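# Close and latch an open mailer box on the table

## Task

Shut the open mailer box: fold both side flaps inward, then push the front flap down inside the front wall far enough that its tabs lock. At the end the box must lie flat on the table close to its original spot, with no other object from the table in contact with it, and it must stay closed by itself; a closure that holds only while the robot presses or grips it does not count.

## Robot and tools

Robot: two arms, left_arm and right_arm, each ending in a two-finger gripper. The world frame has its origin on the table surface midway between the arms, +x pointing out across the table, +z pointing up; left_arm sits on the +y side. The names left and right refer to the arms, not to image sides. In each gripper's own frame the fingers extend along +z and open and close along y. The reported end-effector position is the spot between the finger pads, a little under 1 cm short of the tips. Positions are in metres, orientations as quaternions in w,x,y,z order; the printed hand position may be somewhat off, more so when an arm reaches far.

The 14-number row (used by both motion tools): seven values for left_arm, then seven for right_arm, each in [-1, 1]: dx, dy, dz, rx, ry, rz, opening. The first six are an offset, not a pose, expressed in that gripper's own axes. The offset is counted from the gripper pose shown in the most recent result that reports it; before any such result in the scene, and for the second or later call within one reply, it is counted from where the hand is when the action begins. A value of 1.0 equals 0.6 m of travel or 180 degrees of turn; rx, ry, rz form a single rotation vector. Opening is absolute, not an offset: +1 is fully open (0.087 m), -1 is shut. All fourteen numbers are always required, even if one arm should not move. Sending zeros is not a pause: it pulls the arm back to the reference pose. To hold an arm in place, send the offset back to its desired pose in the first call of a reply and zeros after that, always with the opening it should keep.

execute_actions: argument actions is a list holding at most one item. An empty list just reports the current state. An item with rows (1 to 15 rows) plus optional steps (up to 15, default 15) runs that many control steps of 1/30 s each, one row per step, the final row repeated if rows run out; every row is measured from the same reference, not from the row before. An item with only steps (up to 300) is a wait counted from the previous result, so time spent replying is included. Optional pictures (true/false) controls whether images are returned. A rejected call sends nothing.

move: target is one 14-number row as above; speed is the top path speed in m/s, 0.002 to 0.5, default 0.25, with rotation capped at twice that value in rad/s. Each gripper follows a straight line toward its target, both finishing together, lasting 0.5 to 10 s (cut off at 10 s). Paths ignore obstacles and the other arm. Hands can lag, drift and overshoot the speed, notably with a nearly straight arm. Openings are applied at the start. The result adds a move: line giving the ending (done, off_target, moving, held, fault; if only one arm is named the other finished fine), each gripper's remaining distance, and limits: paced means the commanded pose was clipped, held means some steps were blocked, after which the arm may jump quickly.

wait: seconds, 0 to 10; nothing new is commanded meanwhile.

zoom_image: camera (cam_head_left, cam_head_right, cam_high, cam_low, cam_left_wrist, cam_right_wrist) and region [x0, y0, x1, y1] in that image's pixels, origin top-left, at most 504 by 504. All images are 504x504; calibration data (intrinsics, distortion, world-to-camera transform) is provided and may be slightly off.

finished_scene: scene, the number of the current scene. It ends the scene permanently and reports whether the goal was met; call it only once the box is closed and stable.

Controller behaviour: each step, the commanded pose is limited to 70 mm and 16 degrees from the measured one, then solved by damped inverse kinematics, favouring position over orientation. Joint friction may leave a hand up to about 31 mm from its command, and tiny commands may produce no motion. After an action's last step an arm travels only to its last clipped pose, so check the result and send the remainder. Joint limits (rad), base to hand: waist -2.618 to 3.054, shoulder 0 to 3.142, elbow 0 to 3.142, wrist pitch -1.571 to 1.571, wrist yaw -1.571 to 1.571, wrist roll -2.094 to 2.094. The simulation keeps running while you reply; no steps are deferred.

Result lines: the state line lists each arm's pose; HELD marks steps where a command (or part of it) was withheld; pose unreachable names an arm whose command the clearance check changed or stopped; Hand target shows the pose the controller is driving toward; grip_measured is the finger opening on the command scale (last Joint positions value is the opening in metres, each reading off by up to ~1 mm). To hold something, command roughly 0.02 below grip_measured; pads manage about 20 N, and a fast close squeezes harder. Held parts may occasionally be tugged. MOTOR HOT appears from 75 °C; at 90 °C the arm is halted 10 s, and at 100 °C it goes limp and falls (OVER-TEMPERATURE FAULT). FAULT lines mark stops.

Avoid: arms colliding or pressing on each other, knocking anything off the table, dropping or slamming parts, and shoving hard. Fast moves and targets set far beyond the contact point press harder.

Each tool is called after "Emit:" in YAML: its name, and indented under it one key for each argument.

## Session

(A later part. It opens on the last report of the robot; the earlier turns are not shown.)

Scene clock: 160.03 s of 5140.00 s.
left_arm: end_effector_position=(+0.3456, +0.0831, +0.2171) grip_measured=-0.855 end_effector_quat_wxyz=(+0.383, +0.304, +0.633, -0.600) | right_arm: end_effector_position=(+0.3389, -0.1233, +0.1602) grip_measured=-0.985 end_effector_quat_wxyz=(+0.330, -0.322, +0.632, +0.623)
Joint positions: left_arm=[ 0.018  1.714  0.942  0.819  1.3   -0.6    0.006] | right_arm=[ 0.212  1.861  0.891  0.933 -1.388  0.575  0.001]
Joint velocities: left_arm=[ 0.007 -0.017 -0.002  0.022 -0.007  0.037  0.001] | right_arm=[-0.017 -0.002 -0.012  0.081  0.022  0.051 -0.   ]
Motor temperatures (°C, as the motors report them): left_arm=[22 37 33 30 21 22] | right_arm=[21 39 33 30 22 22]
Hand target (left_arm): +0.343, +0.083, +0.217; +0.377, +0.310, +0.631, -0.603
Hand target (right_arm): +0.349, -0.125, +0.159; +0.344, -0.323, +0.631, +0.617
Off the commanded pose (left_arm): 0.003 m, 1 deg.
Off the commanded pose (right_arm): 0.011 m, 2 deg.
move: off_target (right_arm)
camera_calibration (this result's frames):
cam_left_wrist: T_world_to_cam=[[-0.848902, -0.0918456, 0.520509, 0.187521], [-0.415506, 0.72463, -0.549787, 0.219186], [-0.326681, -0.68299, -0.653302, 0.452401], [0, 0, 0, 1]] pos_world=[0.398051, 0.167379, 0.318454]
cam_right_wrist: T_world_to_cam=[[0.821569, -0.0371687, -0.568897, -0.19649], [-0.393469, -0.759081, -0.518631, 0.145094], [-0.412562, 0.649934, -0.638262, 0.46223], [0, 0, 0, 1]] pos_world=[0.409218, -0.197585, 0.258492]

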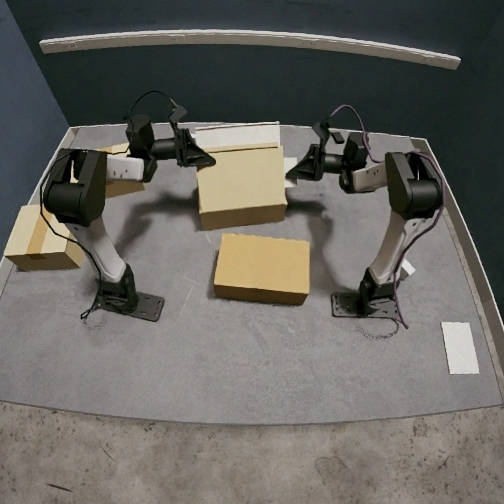

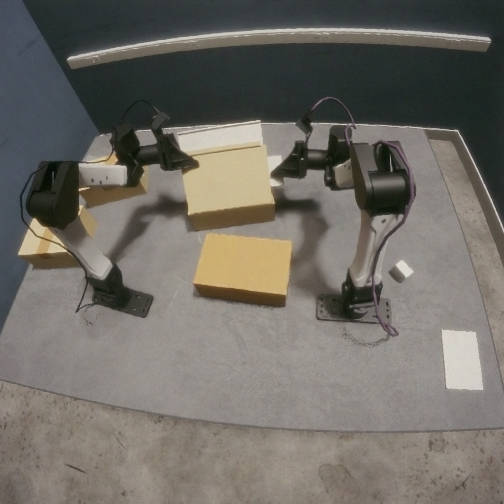

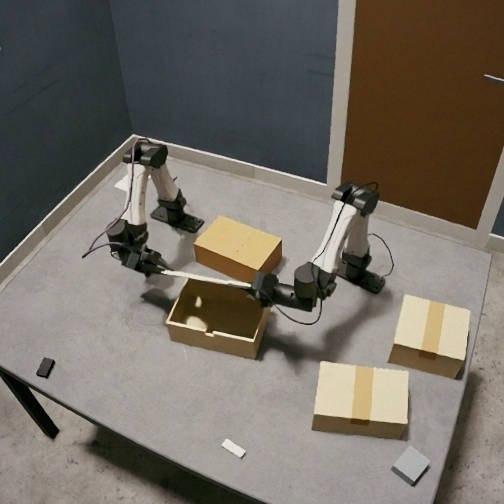

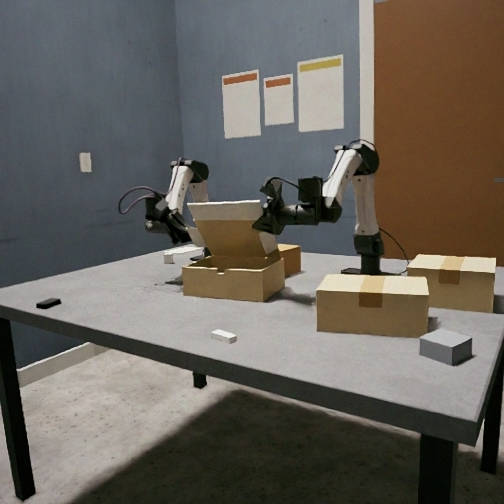

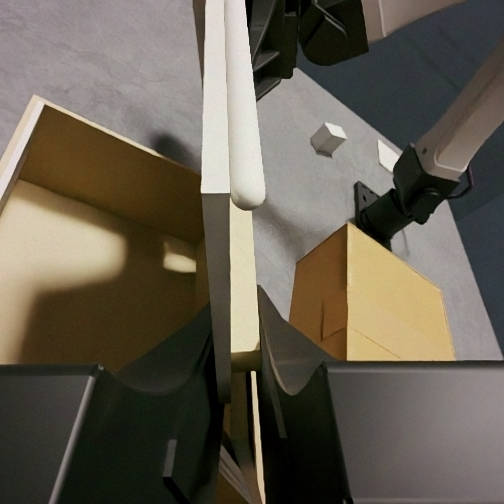

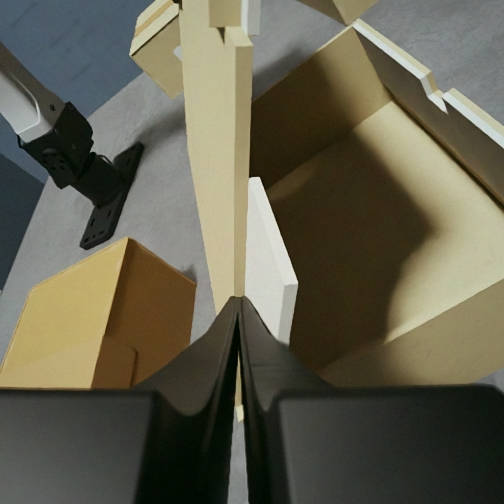

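Emit:
move:
  target: [0,0,0,0.02,0.012,0,-1, 0,-0.06,-0.02,0,0,0,-1]
  speed: 0.04

Emit:
move:
  target: [0,0,0,0,0,0,-1, 0,0,0.11,0,0,0,-1]
  speed: 0.05

Scene clock: 163.07 s of 5140.00 s.
left_arm: end_effector_position=(+0.3505, +0.0818, +0.2137) grip_measured=-0.851 end_effector_quat_wxyz=(+0.371, +0.306, +0.633, -0.606) | right_arm: end_effector_position=(+0.3506, -0.1294, +0.1518) grip_measured=-0.985 end_effector_quat_wxyz=(+0.318, -0.346, +0.618, +0.631)
Joint positions: left_arm=[ 0.018  1.752  0.974  0.819  1.321 -0.61   0.007] | right_arm=[ 0.19   1.952  0.97   0.963 -1.47   0.575  0.001]
Joint velocities: left_arm=[-0.017 -0.012  0.027 -0.007 -0.022 -0.037 -0.   ] | right_arm=[ 0.017  0.012 -0.007 -0.125  0.037 -0.007  0.001]
Motor temperatures (°C, as the motors report them): left_arm=[22 37 33 31 21 22] | right_arm=[21 39 33 30 22 22]
Hand target (left_arm): +0.346, +0.083, +0.217; +0.361, +0.327, +0.622, -0.613
Hand target (right_arm): +0.367, -0.137, +0.140; +0.330, -0.322, +0.632, +0.623
Off the commanded pose (left_arm): 0.006 m, 3 deg.
Off the commanded pose (right_arm): 0.022 m, 4 deg.
move: off_target (left_arm, right_arm)
camera_calibration (this result's frames):
cam_left_wrist: T_world_to_cam=[[-0.842519, -0.0746918, 0.533463, 0.186846], [-0.408824, 0.733518, -0.542969, 0.215758], [-0.350749, -0.675554, -0.648538, 0.457723], [0, 0, 0, 1]] pos_world=[0.406175, 0.16491, 0.314325]
cam_right_wrist: T_world_to_cam=[[0.831967, 0.0154965, -0.554608, -0.210089], [-0.338055, -0.778472, -0.528866, 0.120359], [-0.439943, 0.627487, -0.642425, 0.473021], [0, 0, 0, 1]] pos_world=[0.423577, -0.199863, 0.251018]

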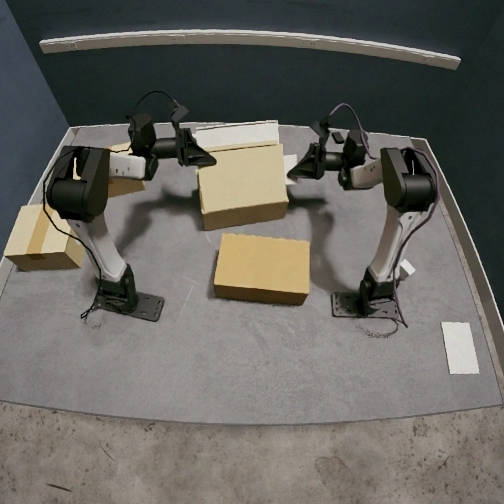

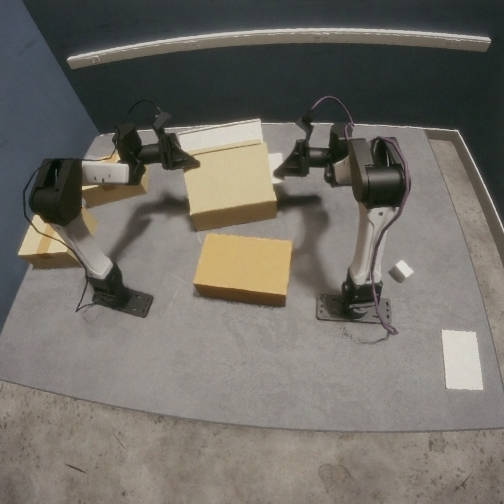

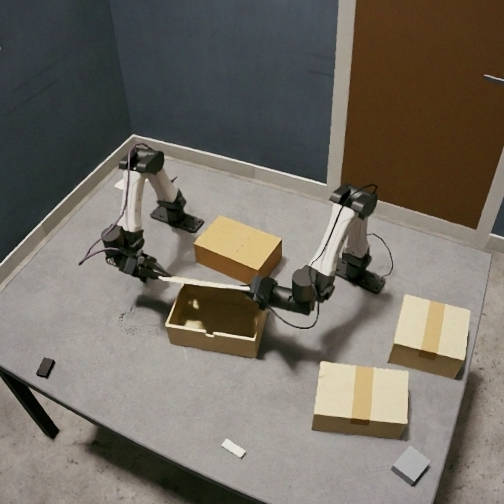

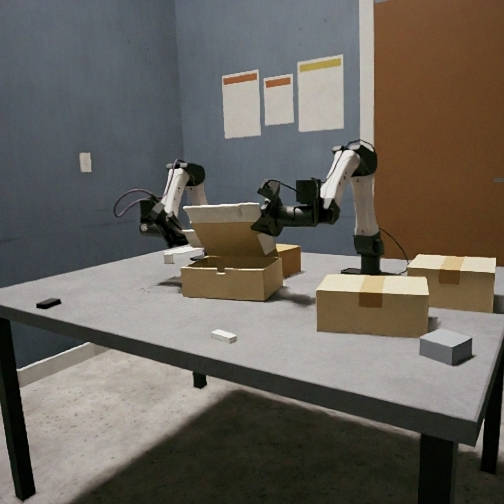

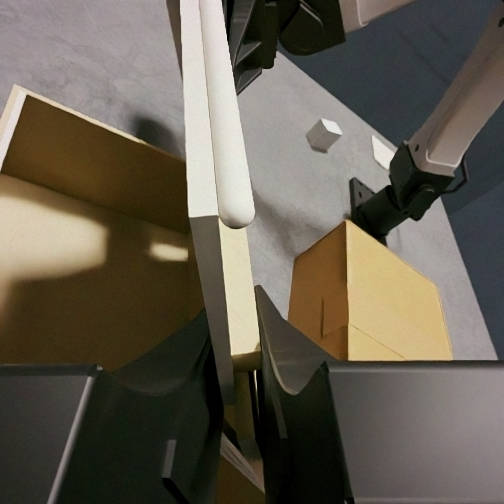

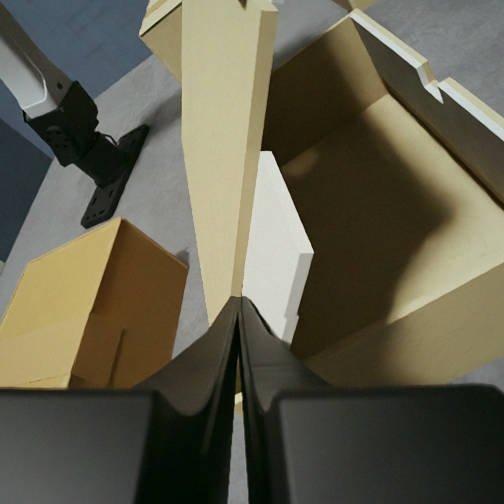

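Scene clock: 164.70 s of 5140.00 s.
left_arm: end_effector_position=(+0.3650, +0.1034, +0.2179) grip_measured=-0.853 end_effector_quat_wxyz=(+0.396, +0.284, +0.642, -0.592) | right_arm: end_effector_position=(+0.3468, -0.0948, +0.1527) grip_measured=-0.985 end_effector_quat_wxyz=(+0.319, -0.346, +0.618, +0.630)
Joint positions: left_arm=[ 0.078  1.744  0.974  0.828  1.308 -0.621  0.006] | right_arm=[ 0.281  1.958  0.982  0.963 -1.377  0.58   0.001]
Joint velocities: left_arm=[-0.002  0.002 -0.012 -0.007 -0.022  0.037 -0.   ] | right_arm=[-0.002 -0.022 -0.007  0.022  0.051 -0.007 -0.001]
Motor temperatures (°C, as the motors report them): left_arm=[22 37 33 31 21 22] | right_arm=[21 39 33 30 22 22]
Hand target (left_arm): +0.350, +0.083, +0.214; +0.372, +0.306, +0.633, -0.606
Hand target (right_arm): +0.346, -0.066, +0.152; +0.317, -0.346, +0.618, +0.631
Off the commanded pose (left_arm): 0.026 m, 4 deg.
Off the commanded pose (right_arm): 0.031 m, 0 deg.
move: off_target (left_arm, right_arm)
camera_calibration (this result's frames):
cam_left_wrist: T_world_to_cam=[[-0.838137, -0.1336, 0.528845, 0.203917], [-0.457669, 0.699726, -0.548565, 0.230741], [-0.296758, -0.701808, -0.647611, 0.462902], [0, 0, 0, 1]] pos_world=[0.413883, 0.190656, 0.318516]
cam_right_wrist: T_world_to_cam=[[0.832725, 0.0136099, -0.55352, -0.207579], [-0.338842, -0.778113, -0.528892, 0.146788], [-0.437899, 0.627977, -0.643343, 0.449689], [0, 0, 0, 1]] pos_world=[0.419512, -0.165352, 0.25204]

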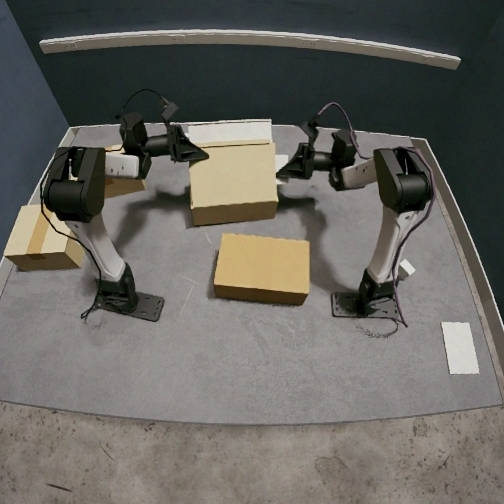

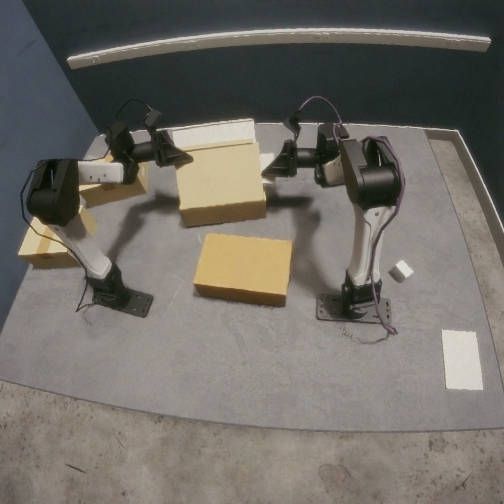

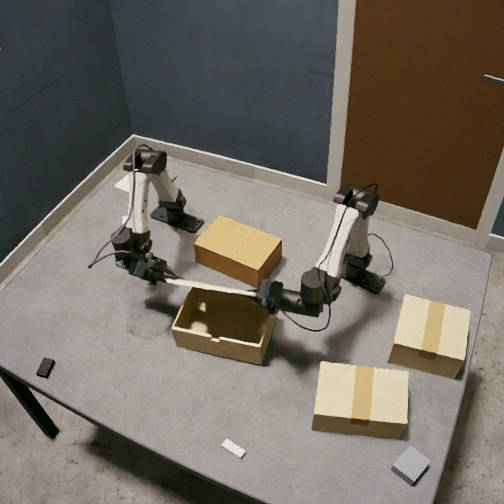

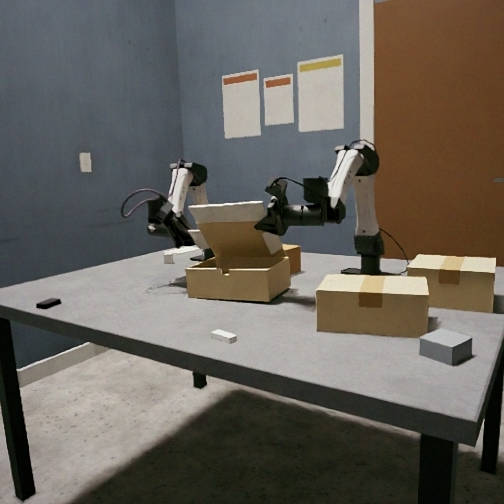

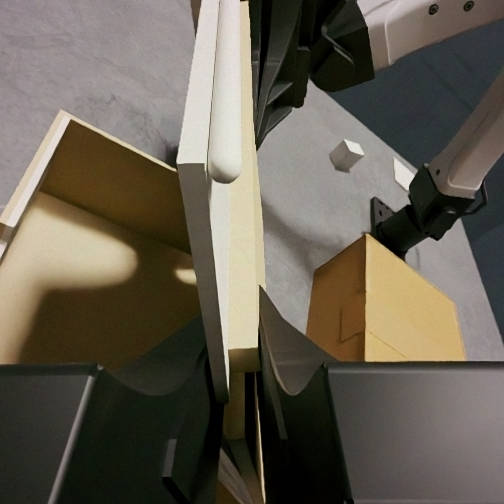

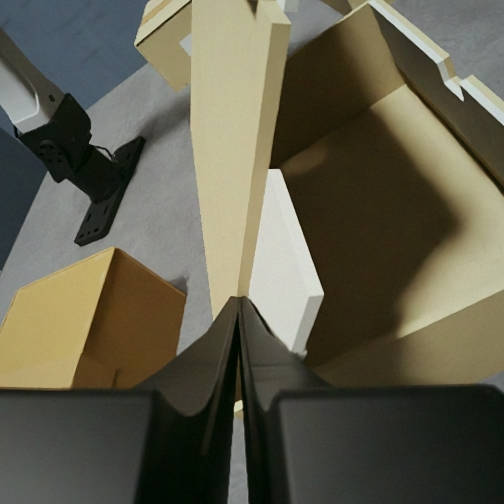

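Tip snagged the lid edge. Back off 3 cm, then sweep.

Emit:
move:
  target: [0,0,0,0,0,0,-1, 0,0,-0.05,0,0,0,-1]
  speed: 0.05

Emit:
move:
  target: [0,0,0,0,0,0,-1, 0,-0.07,0,0,0,0,-1]
  speed: 0.04

Scene clock: 167.67 s of 5140.00 s.
left_arm: end_effector_position=(+0.3659, +0.1049, +0.2180) grip_measured=-0.854 end_effector_quat_wxyz=(+0.398, +0.284, +0.642, -0.591) | right_arm: end_effector_position=(+0.3529, -0.1213, +0.1529) grip_measured=-0.985 end_effector_quat_wxyz=(+0.320, -0.344, +0.618, +0.630)
Joint positions: left_arm=[ 0.082  1.744  0.974  0.828  1.308 -0.619  0.006] | right_arm=[ 0.21   1.958  0.982  0.963 -1.444  0.58   0.001]
Joint velocities: left_arm=[-0.017 -0.002 -0.012 -0.007 -0.037  0.051 -0.001] | right_arm=[-0.002 -0.017 -0.002  0.125  0.037  0.051 -0.001]
Motor temperatures (°C, as the motors report them): left_arm=[22 37 33 31 21 22] | right_arm=[21 39 33 30 22 22]
Hand target (left_arm): +0.365, +0.103, +0.218; +0.396, +0.284, +0.642, -0.592
Hand target (right_arm): +0.348, -0.124, +0.153; +0.318, -0.346, +0.618, +0.631
Off the commanded pose (left_arm): 0.002 m, 0 deg.
Off the commanded pose (right_arm): 0.006 m, 0 deg.
move: done
camera_calibration (this result's frames):
cam_left_wrist: T_world_to_cam=[[-0.838957, -0.137283, 0.526597, 0.206088], [-0.459173, 0.697934, -0.549589, 0.231085], [-0.292081, -0.702881, -0.648573, 0.462898], [0, 0, 0, 1]] pos_world=[0.414211, 0.192373, 0.3187]
cam_right_wrist: T_world_to_cam=[[0.832674, 0.0109079, -0.553656, -0.212476], [-0.341904, -0.776354, -0.529505, 0.12973], [-0.435609, 0.630202, -0.642721, 0.468427], [0, 0, 0, 1]] pos_world=[0.425329, -0.19217, 0.252122]

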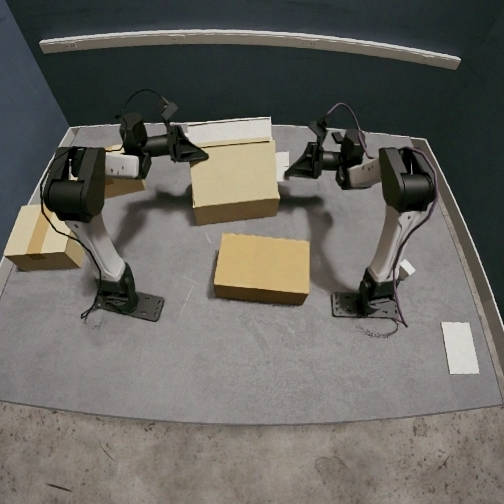

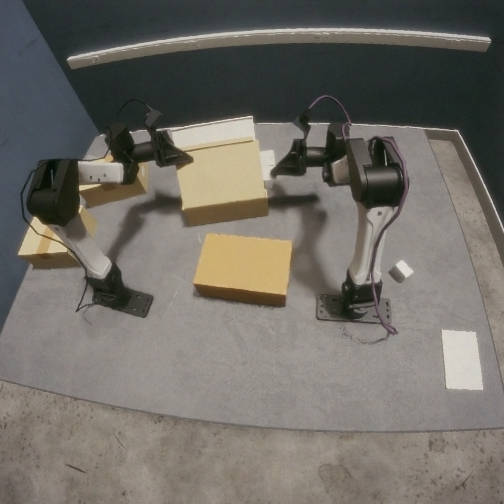

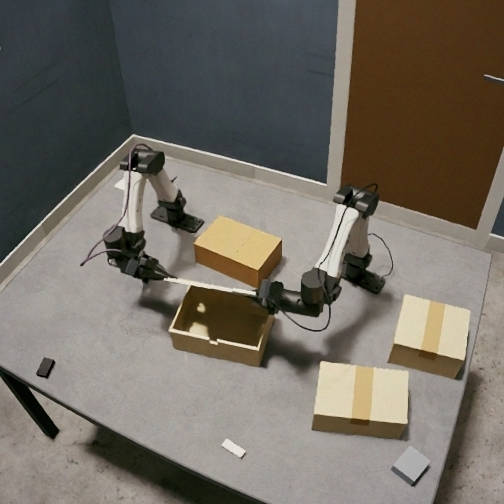

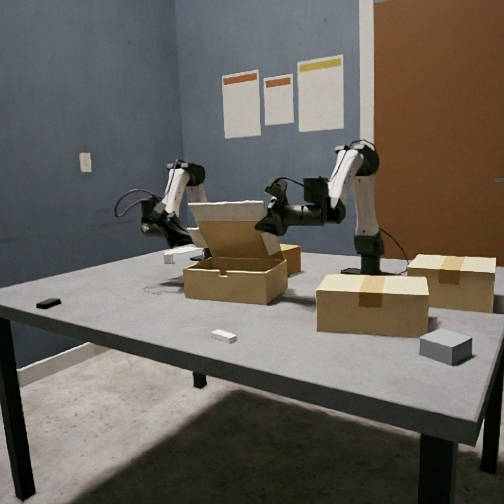

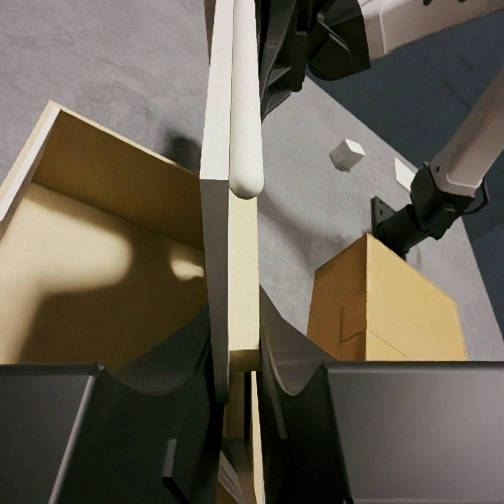

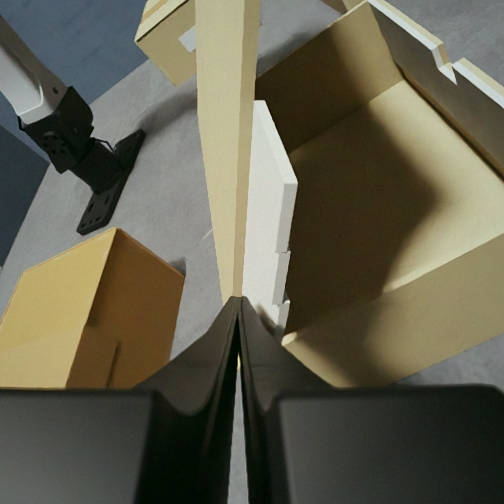

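Scene clock: 169.03 s of 5140.00 s.
left_arm: end_effector_position=(+0.3690, +0.1051, +0.2181) grip_measured=-0.854 end_effector_quat_wxyz=(+0.404, +0.279, +0.644, -0.587) | right_arm: end_effector_position=(+0.3765, -0.1184, +0.1339) grip_measured=-0.985 end_effector_quat_wxyz=(+0.307, -0.350, +0.616, +0.636)
Joint positions: left_arm=[ 0.082  1.744  0.974  0.828  1.291 -0.617  0.006] | right_arm=[ 0.208  2.091  1.1    0.967 -1.474  0.58   0.001]
Joint velocities: left_arm=[ 0.017 -0.007 -0.007  0.037 -0.007 -0.007 -0.   ] | right_arm=[-0.002 -0.007 -0.012 -0.007 -0.022 -0.051 -0.   ]
Motor temperatures (°C, as the motors report them): left_arm=[22 37 33 31 21 22] | right_arm=[21 39 33 30 22 22]
Hand target (left_arm): +0.366, +0.105, +0.218; +0.398, +0.283, +0.642, -0.591
Hand target (right_arm): +0.387, -0.120, +0.130; +0.320, -0.344, +0.619, +0.630
Off the commanded pose (left_arm): 0.003 m, 1 deg.
Off the commanded pose (right_arm): 0.012 m, 2 deg.
move: off_target (right_arm)
camera_calibration (this result's frames):
cam_left_wrist: T_world_to_cam=[[-0.837616, -0.151372, 0.524868, 0.210017], [-0.469897, 0.689635, -0.550999, 0.237607], [-0.278562, -0.70816, -0.648778, 0.459614], [0, 0, 0, 1]] pos_world=[0.415595, 0.193409, 0.318877]
cam_right_wrist: T_world_to_cam=[[0.825703, 0.0332664, -0.563124, -0.236089], [-0.326148, -0.786344, -0.524681, 0.122219], [-0.460263, 0.616892, -0.638437, 0.471803], [0, 0, 0, 1]] pos_world=[0.451955, -0.187092, 0.232395]

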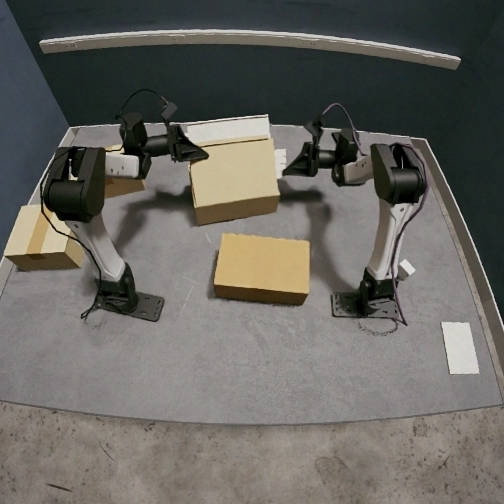

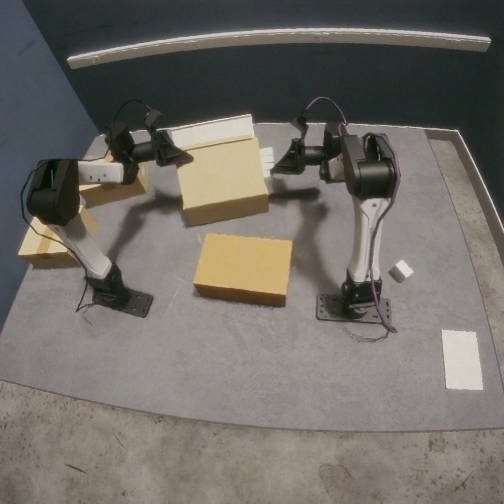

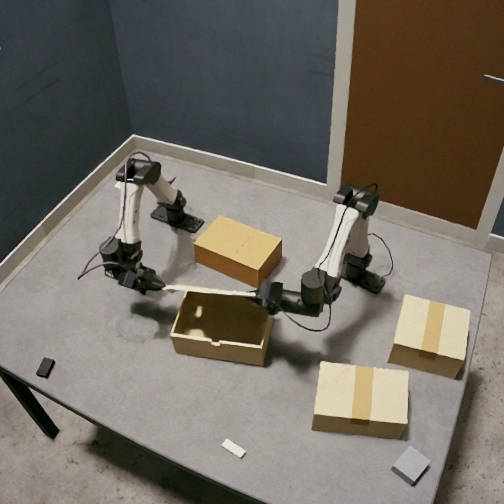

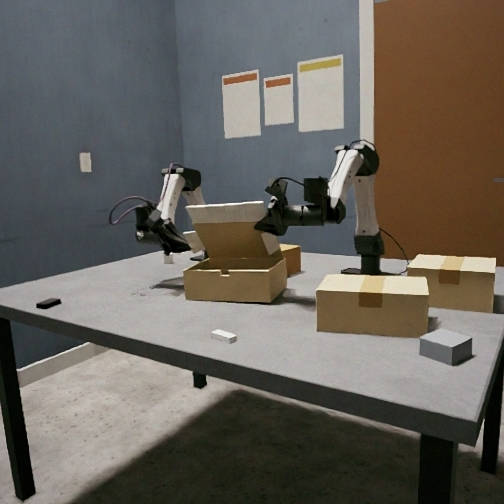

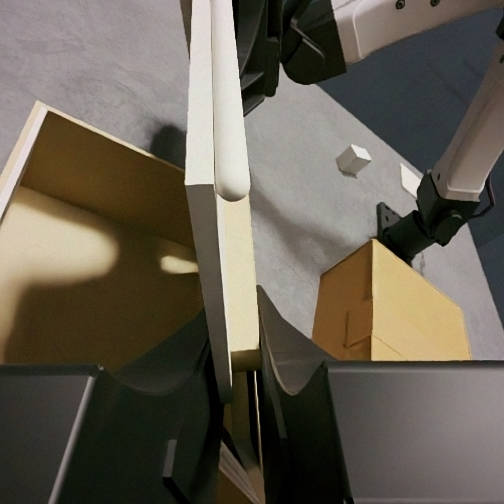

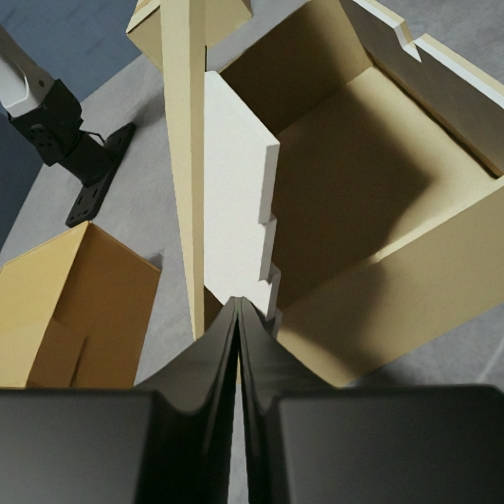

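Push diagonally in, moving up the flap.

Emit:
move:
  target: [0,0,0,0,0,0,-1, -0.03,-0.02,0.1,0,0,0,-1]
  speed: 0.04

Scene clock: 172.00 s of 5140.00 s.
left_arm: end_effector_position=(+0.3803, +0.1175, +0.2200) grip_measured=-0.854 end_effector_quat_wxyz=(+0.426, +0.265, +0.647, -0.574) | right_arm: end_effector_position=(+0.3899, -0.0802, +0.1386) grip_measured=-0.985 end_effector_quat_wxyz=(+0.301, -0.348, +0.617, +0.638)
Joint positions: left_arm=[ 0.115  1.744  0.974  0.845  1.267 -0.615  0.006] | right_arm=[ 0.29   2.143  1.216  0.899 -1.398  0.589  0.001]
Joint velocities: left_arm=[ 0.002  0.022 -0.007  0.022  0.022  0.022  0.   ] | right_arm=[-0.012  0.007 -0.002 -0.007 -0.022  0.037 -0.001]
Motor temperatures (°C, as the motors report them): left_arm=[22 37 33 31 21 22] | right_arm=[21 39 33 30 22 22]
Hand target (left_arm): +0.369, +0.106, +0.218; +0.404, +0.278, +0.644, -0.587
Hand target (right_arm): +0.392, -0.059, +0.142; +0.307, -0.350, +0.616, +0.636
Off the commanded pose (left_arm): 0.017 m, 3 deg.
Off the commanded pose (right_arm): 0.023 m, 1 deg.
move: off_target (left_arm, right_arm)
camera_calibration (this result's frames):
cam_left_wrist: T_world_to_cam=[[-0.837332, -0.197501, 0.509772, 0.228979], [-0.497745, 0.661071, -0.561458, 0.251624], [-0.226107, -0.723864, -0.651841, 0.455406], [0, 0, 0, 1]] pos_world=[0.419947, 0.208534, 0.321402]
cam_right_wrist: T_world_to_cam=[[0.818623, 0.0364096, -0.573176, -0.241372], [-0.327645, -0.790053, -0.518136, 0.158453], [-0.471705, 0.611956, -0.634826, 0.461031], [0, 0, 0, 1]] pos_world=[0.46698, -0.148156, 0.236426]

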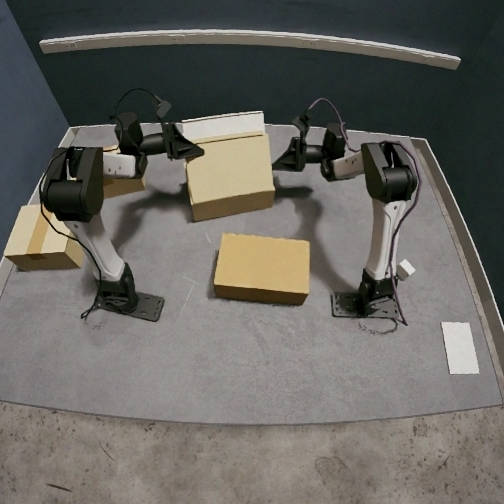

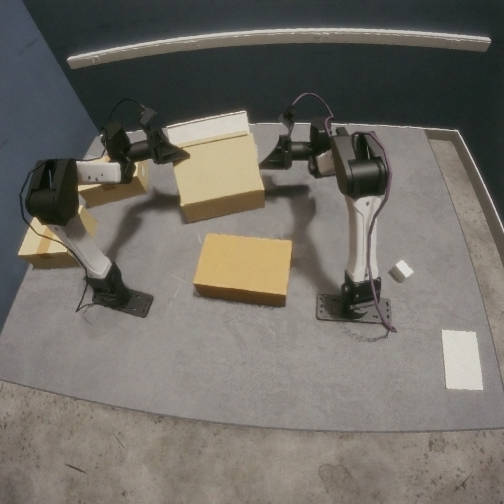

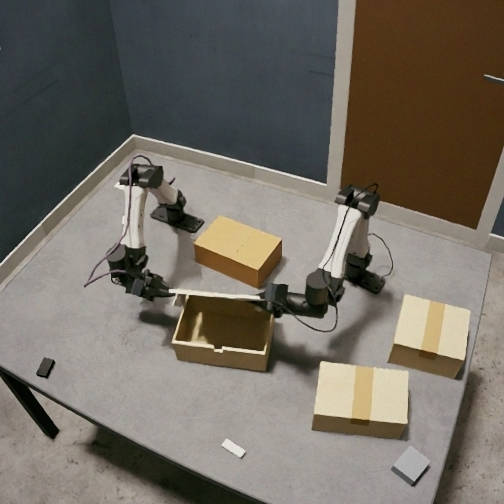

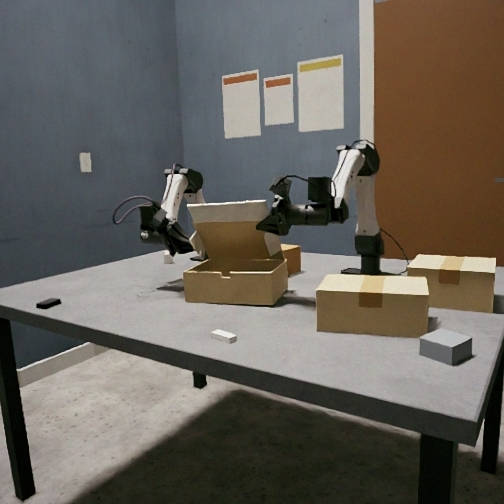

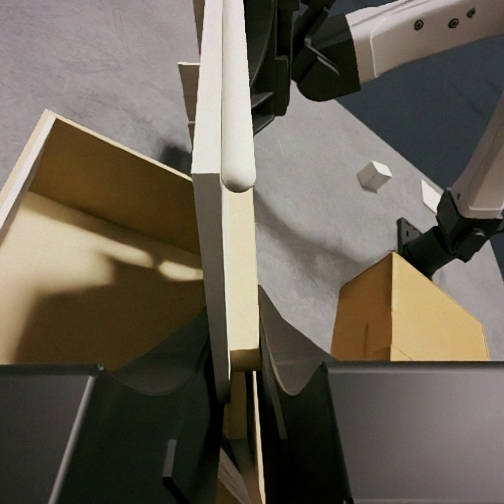

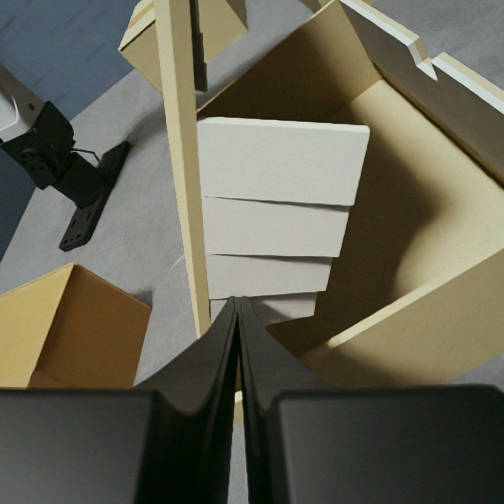

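Slide outward along flap then push.

Emit:
move:
  target: [0,0,0,0,0,0,-1, -0.04,-0.04,-0.005,0,0,0,-1]
  speed: 0.04

Emit:
move:
  target: [0,0,0,0,0,0,-1, 0,0,0.08,0,0,0,-1]
  speed: 0.04

Scene clock: 174.57 s of 5140.00 s.
left_arm: end_effector_position=(+0.3828, +0.1191, +0.2202) grip_measured=-0.854 end_effector_quat_wxyz=(+0.432, +0.264, +0.647, -0.570) | right_arm: end_effector_position=(+0.4180, -0.0787, +0.1458) grip_measured=-0.985 end_effector_quat_wxyz=(+0.305, -0.354, +0.612, +0.637)
Joint positions: left_arm=[ 0.118  1.744  0.974  0.847  1.258 -0.609  0.006] | right_arm=[ 0.278  2.215  1.37   0.837 -1.415  0.591  0.001]
Joint velocities: left_arm=[-0.007 -0.017 -0.007  0.022  0.022 -0.037 -0.   ] | right_arm=[-0.002  0.012 -0.007 -0.066 -0.022  0.022 -0.001]
Motor temperatures (°C, as the motors report them): left_arm=[22 37 33 31 21 22] | right_arm=[21 39 34 30 22 22]
Hand target (left_arm): +0.380, +0.117, +0.220; +0.426, +0.265, +0.647, -0.574
Hand target (right_arm): +0.424, -0.081, +0.145; +0.302, -0.348, +0.617, +0.638
Off the commanded pose (left_arm): 0.003 m, 1 deg.
Off the commanded pose (right_arm): 0.006 m, 1 deg.
move: done
camera_calibration (this result's frames):
cam_left_wrist: T_world_to_cam=[[-0.83877, -0.208223, 0.503099, 0.234549], [-0.501478, 0.655353, -0.564829, 0.25479], [-0.212097, -0.726054, -0.65411, 0.452603], [0, 0, 0, 1]] pos_world=[0.4205, 0.210475, 0.321963]
cam_right_wrist: T_world_to_cam=[[0.827986, 0.0435328, -0.559056, -0.26573], [-0.314592, -0.789241, -0.527381, 0.168557], [-0.464189, 0.612538, -0.639786, 0.475622], [0, 0, 0, 1]] pos_world=[0.493826, -0.146736, 0.244632]

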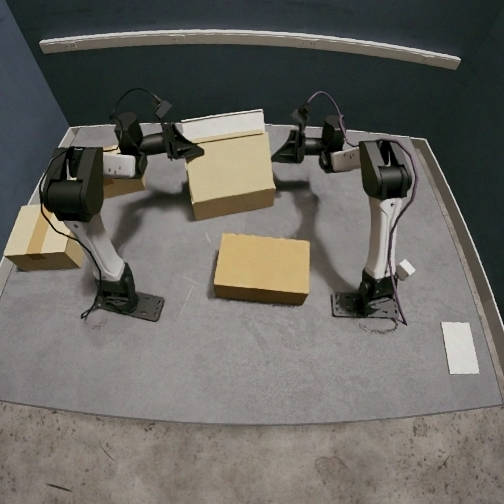

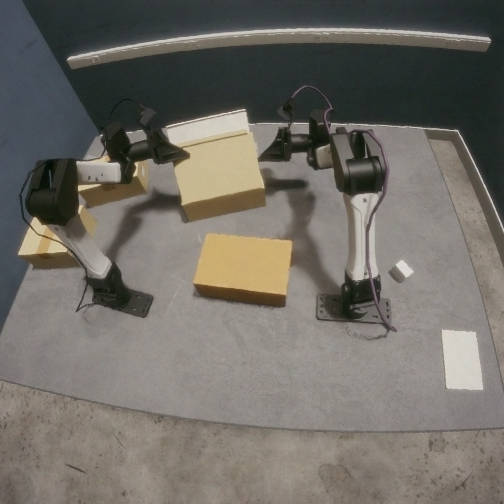

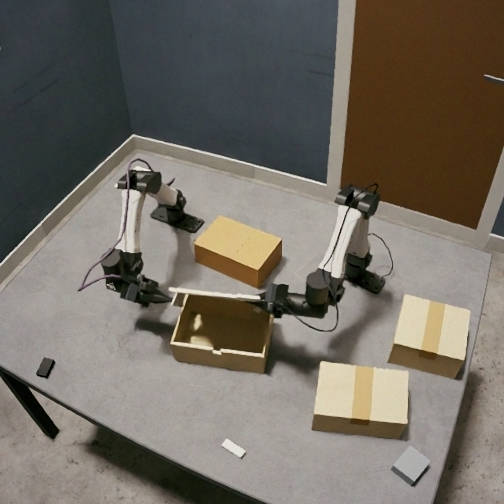

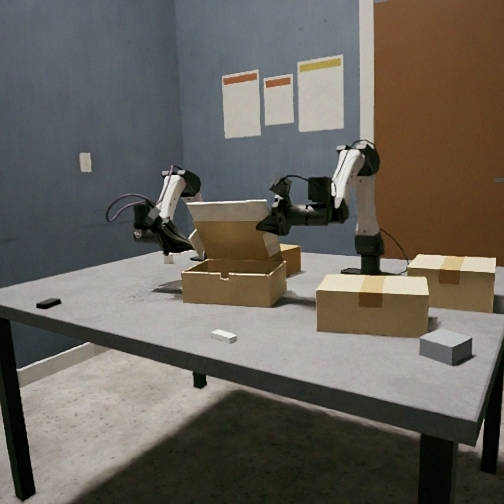

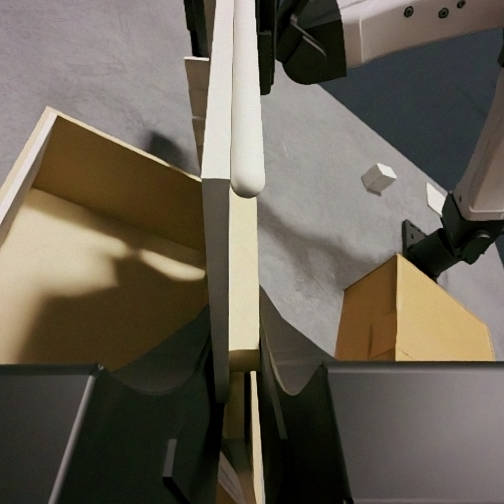

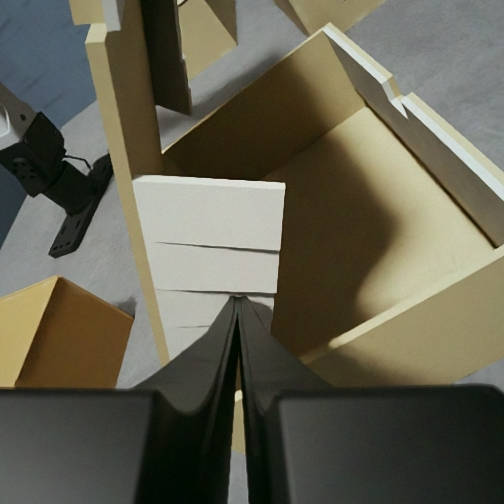

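Scene clock: 176.17 s of 5140.00 s.
left_arm: end_effector_position=(+0.3838, +0.1211, +0.2202) grip_measured=-0.854 end_effector_quat_wxyz=(+0.435, +0.263, +0.647, -0.568) | right_arm: end_effector_position=(+0.4130, -0.0368, +0.1449) grip_measured=-0.985 end_effector_quat_wxyz=(+0.307, -0.353, +0.614, +0.636)
Joint positions: left_arm=[ 0.124  1.744  0.974  0.847  1.259 -0.606  0.006] | right_arm=[ 0.369  2.234  1.4    0.826 -1.319  0.591  0.001]
Joint velocities: left_arm=[ 0.007 -0.017 -0.012 -0.051  0.007 -0.022  0.001] | right_arm=[-0.002 -0.012 -0.002  0.022  0.022  0.051 -0.   ]
Motor temperatures (°C, as the motors report them): left_arm=[22 37 33 31 21 22] | right_arm=[21 39 34 30 22 22]
Hand target (left_arm): +0.383, +0.119, +0.220; +0.432, +0.264, +0.647, -0.570
Hand target (right_arm): +0.415, -0.031, +0.146; +0.305, -0.354, +0.613, +0.637
Off the commanded pose (left_arm): 0.002 m, 0 deg.
Off the commanded pose (right_arm): 0.006 m, 0 deg.
move: done
camera_calibration (this result's frames):
cam_left_wrist: T_world_to_cam=[[-0.839469, -0.212481, 0.500143, 0.237248], [-0.502627, 0.653429, -0.566035, 0.254903], [-0.206537, -0.726555, -0.655333, 0.452508], [0, 0, 0, 1]] pos_world=[0.420742, 0.212621, 0.322169]
cam_right_wrist: T_world_to_cam=[[0.828355, 0.0380591, -0.558908, -0.264224], [-0.319288, -0.787705, -0.526855, 0.201511], [-0.460307, 0.614876, -0.640348, 0.445557], [0, 0, 0, 1]] pos_world=[0.488304, -0.105175, 0.243801]

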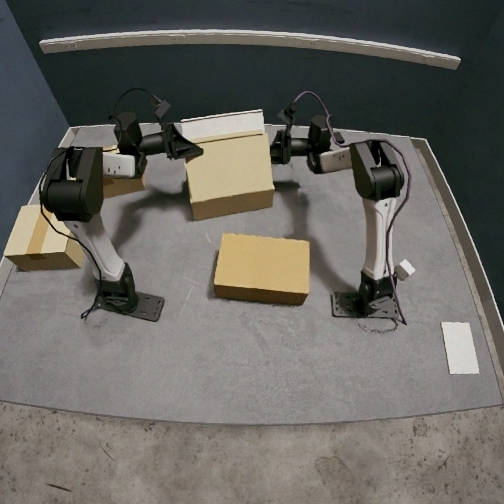

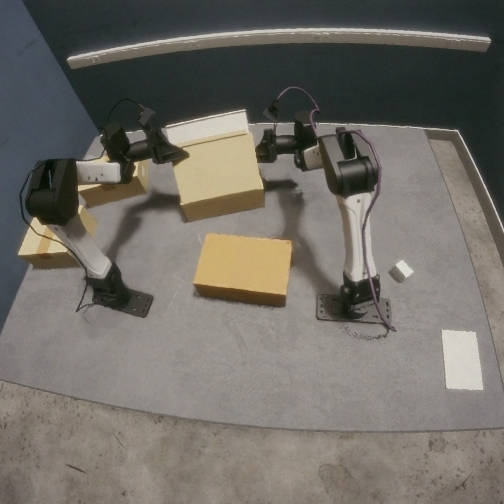

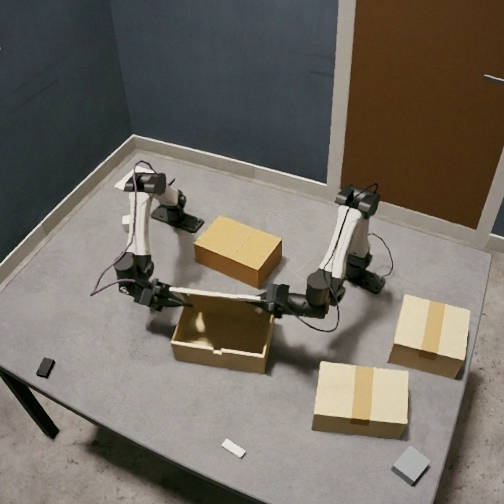

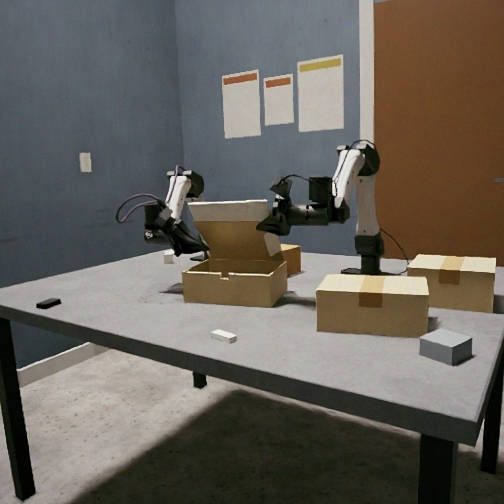

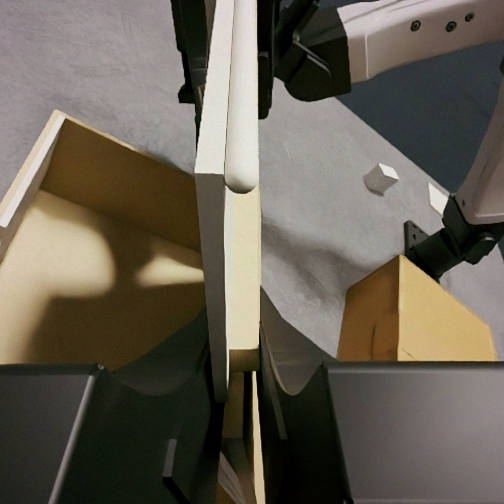

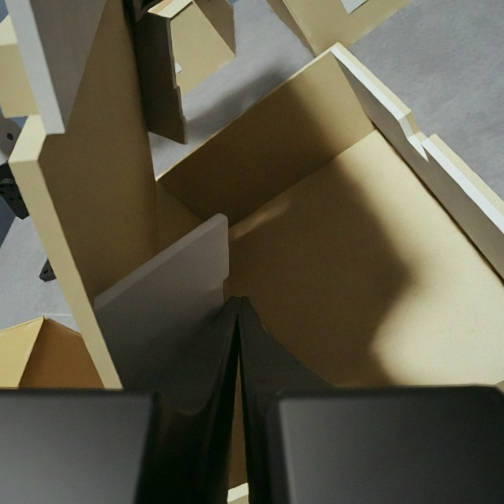

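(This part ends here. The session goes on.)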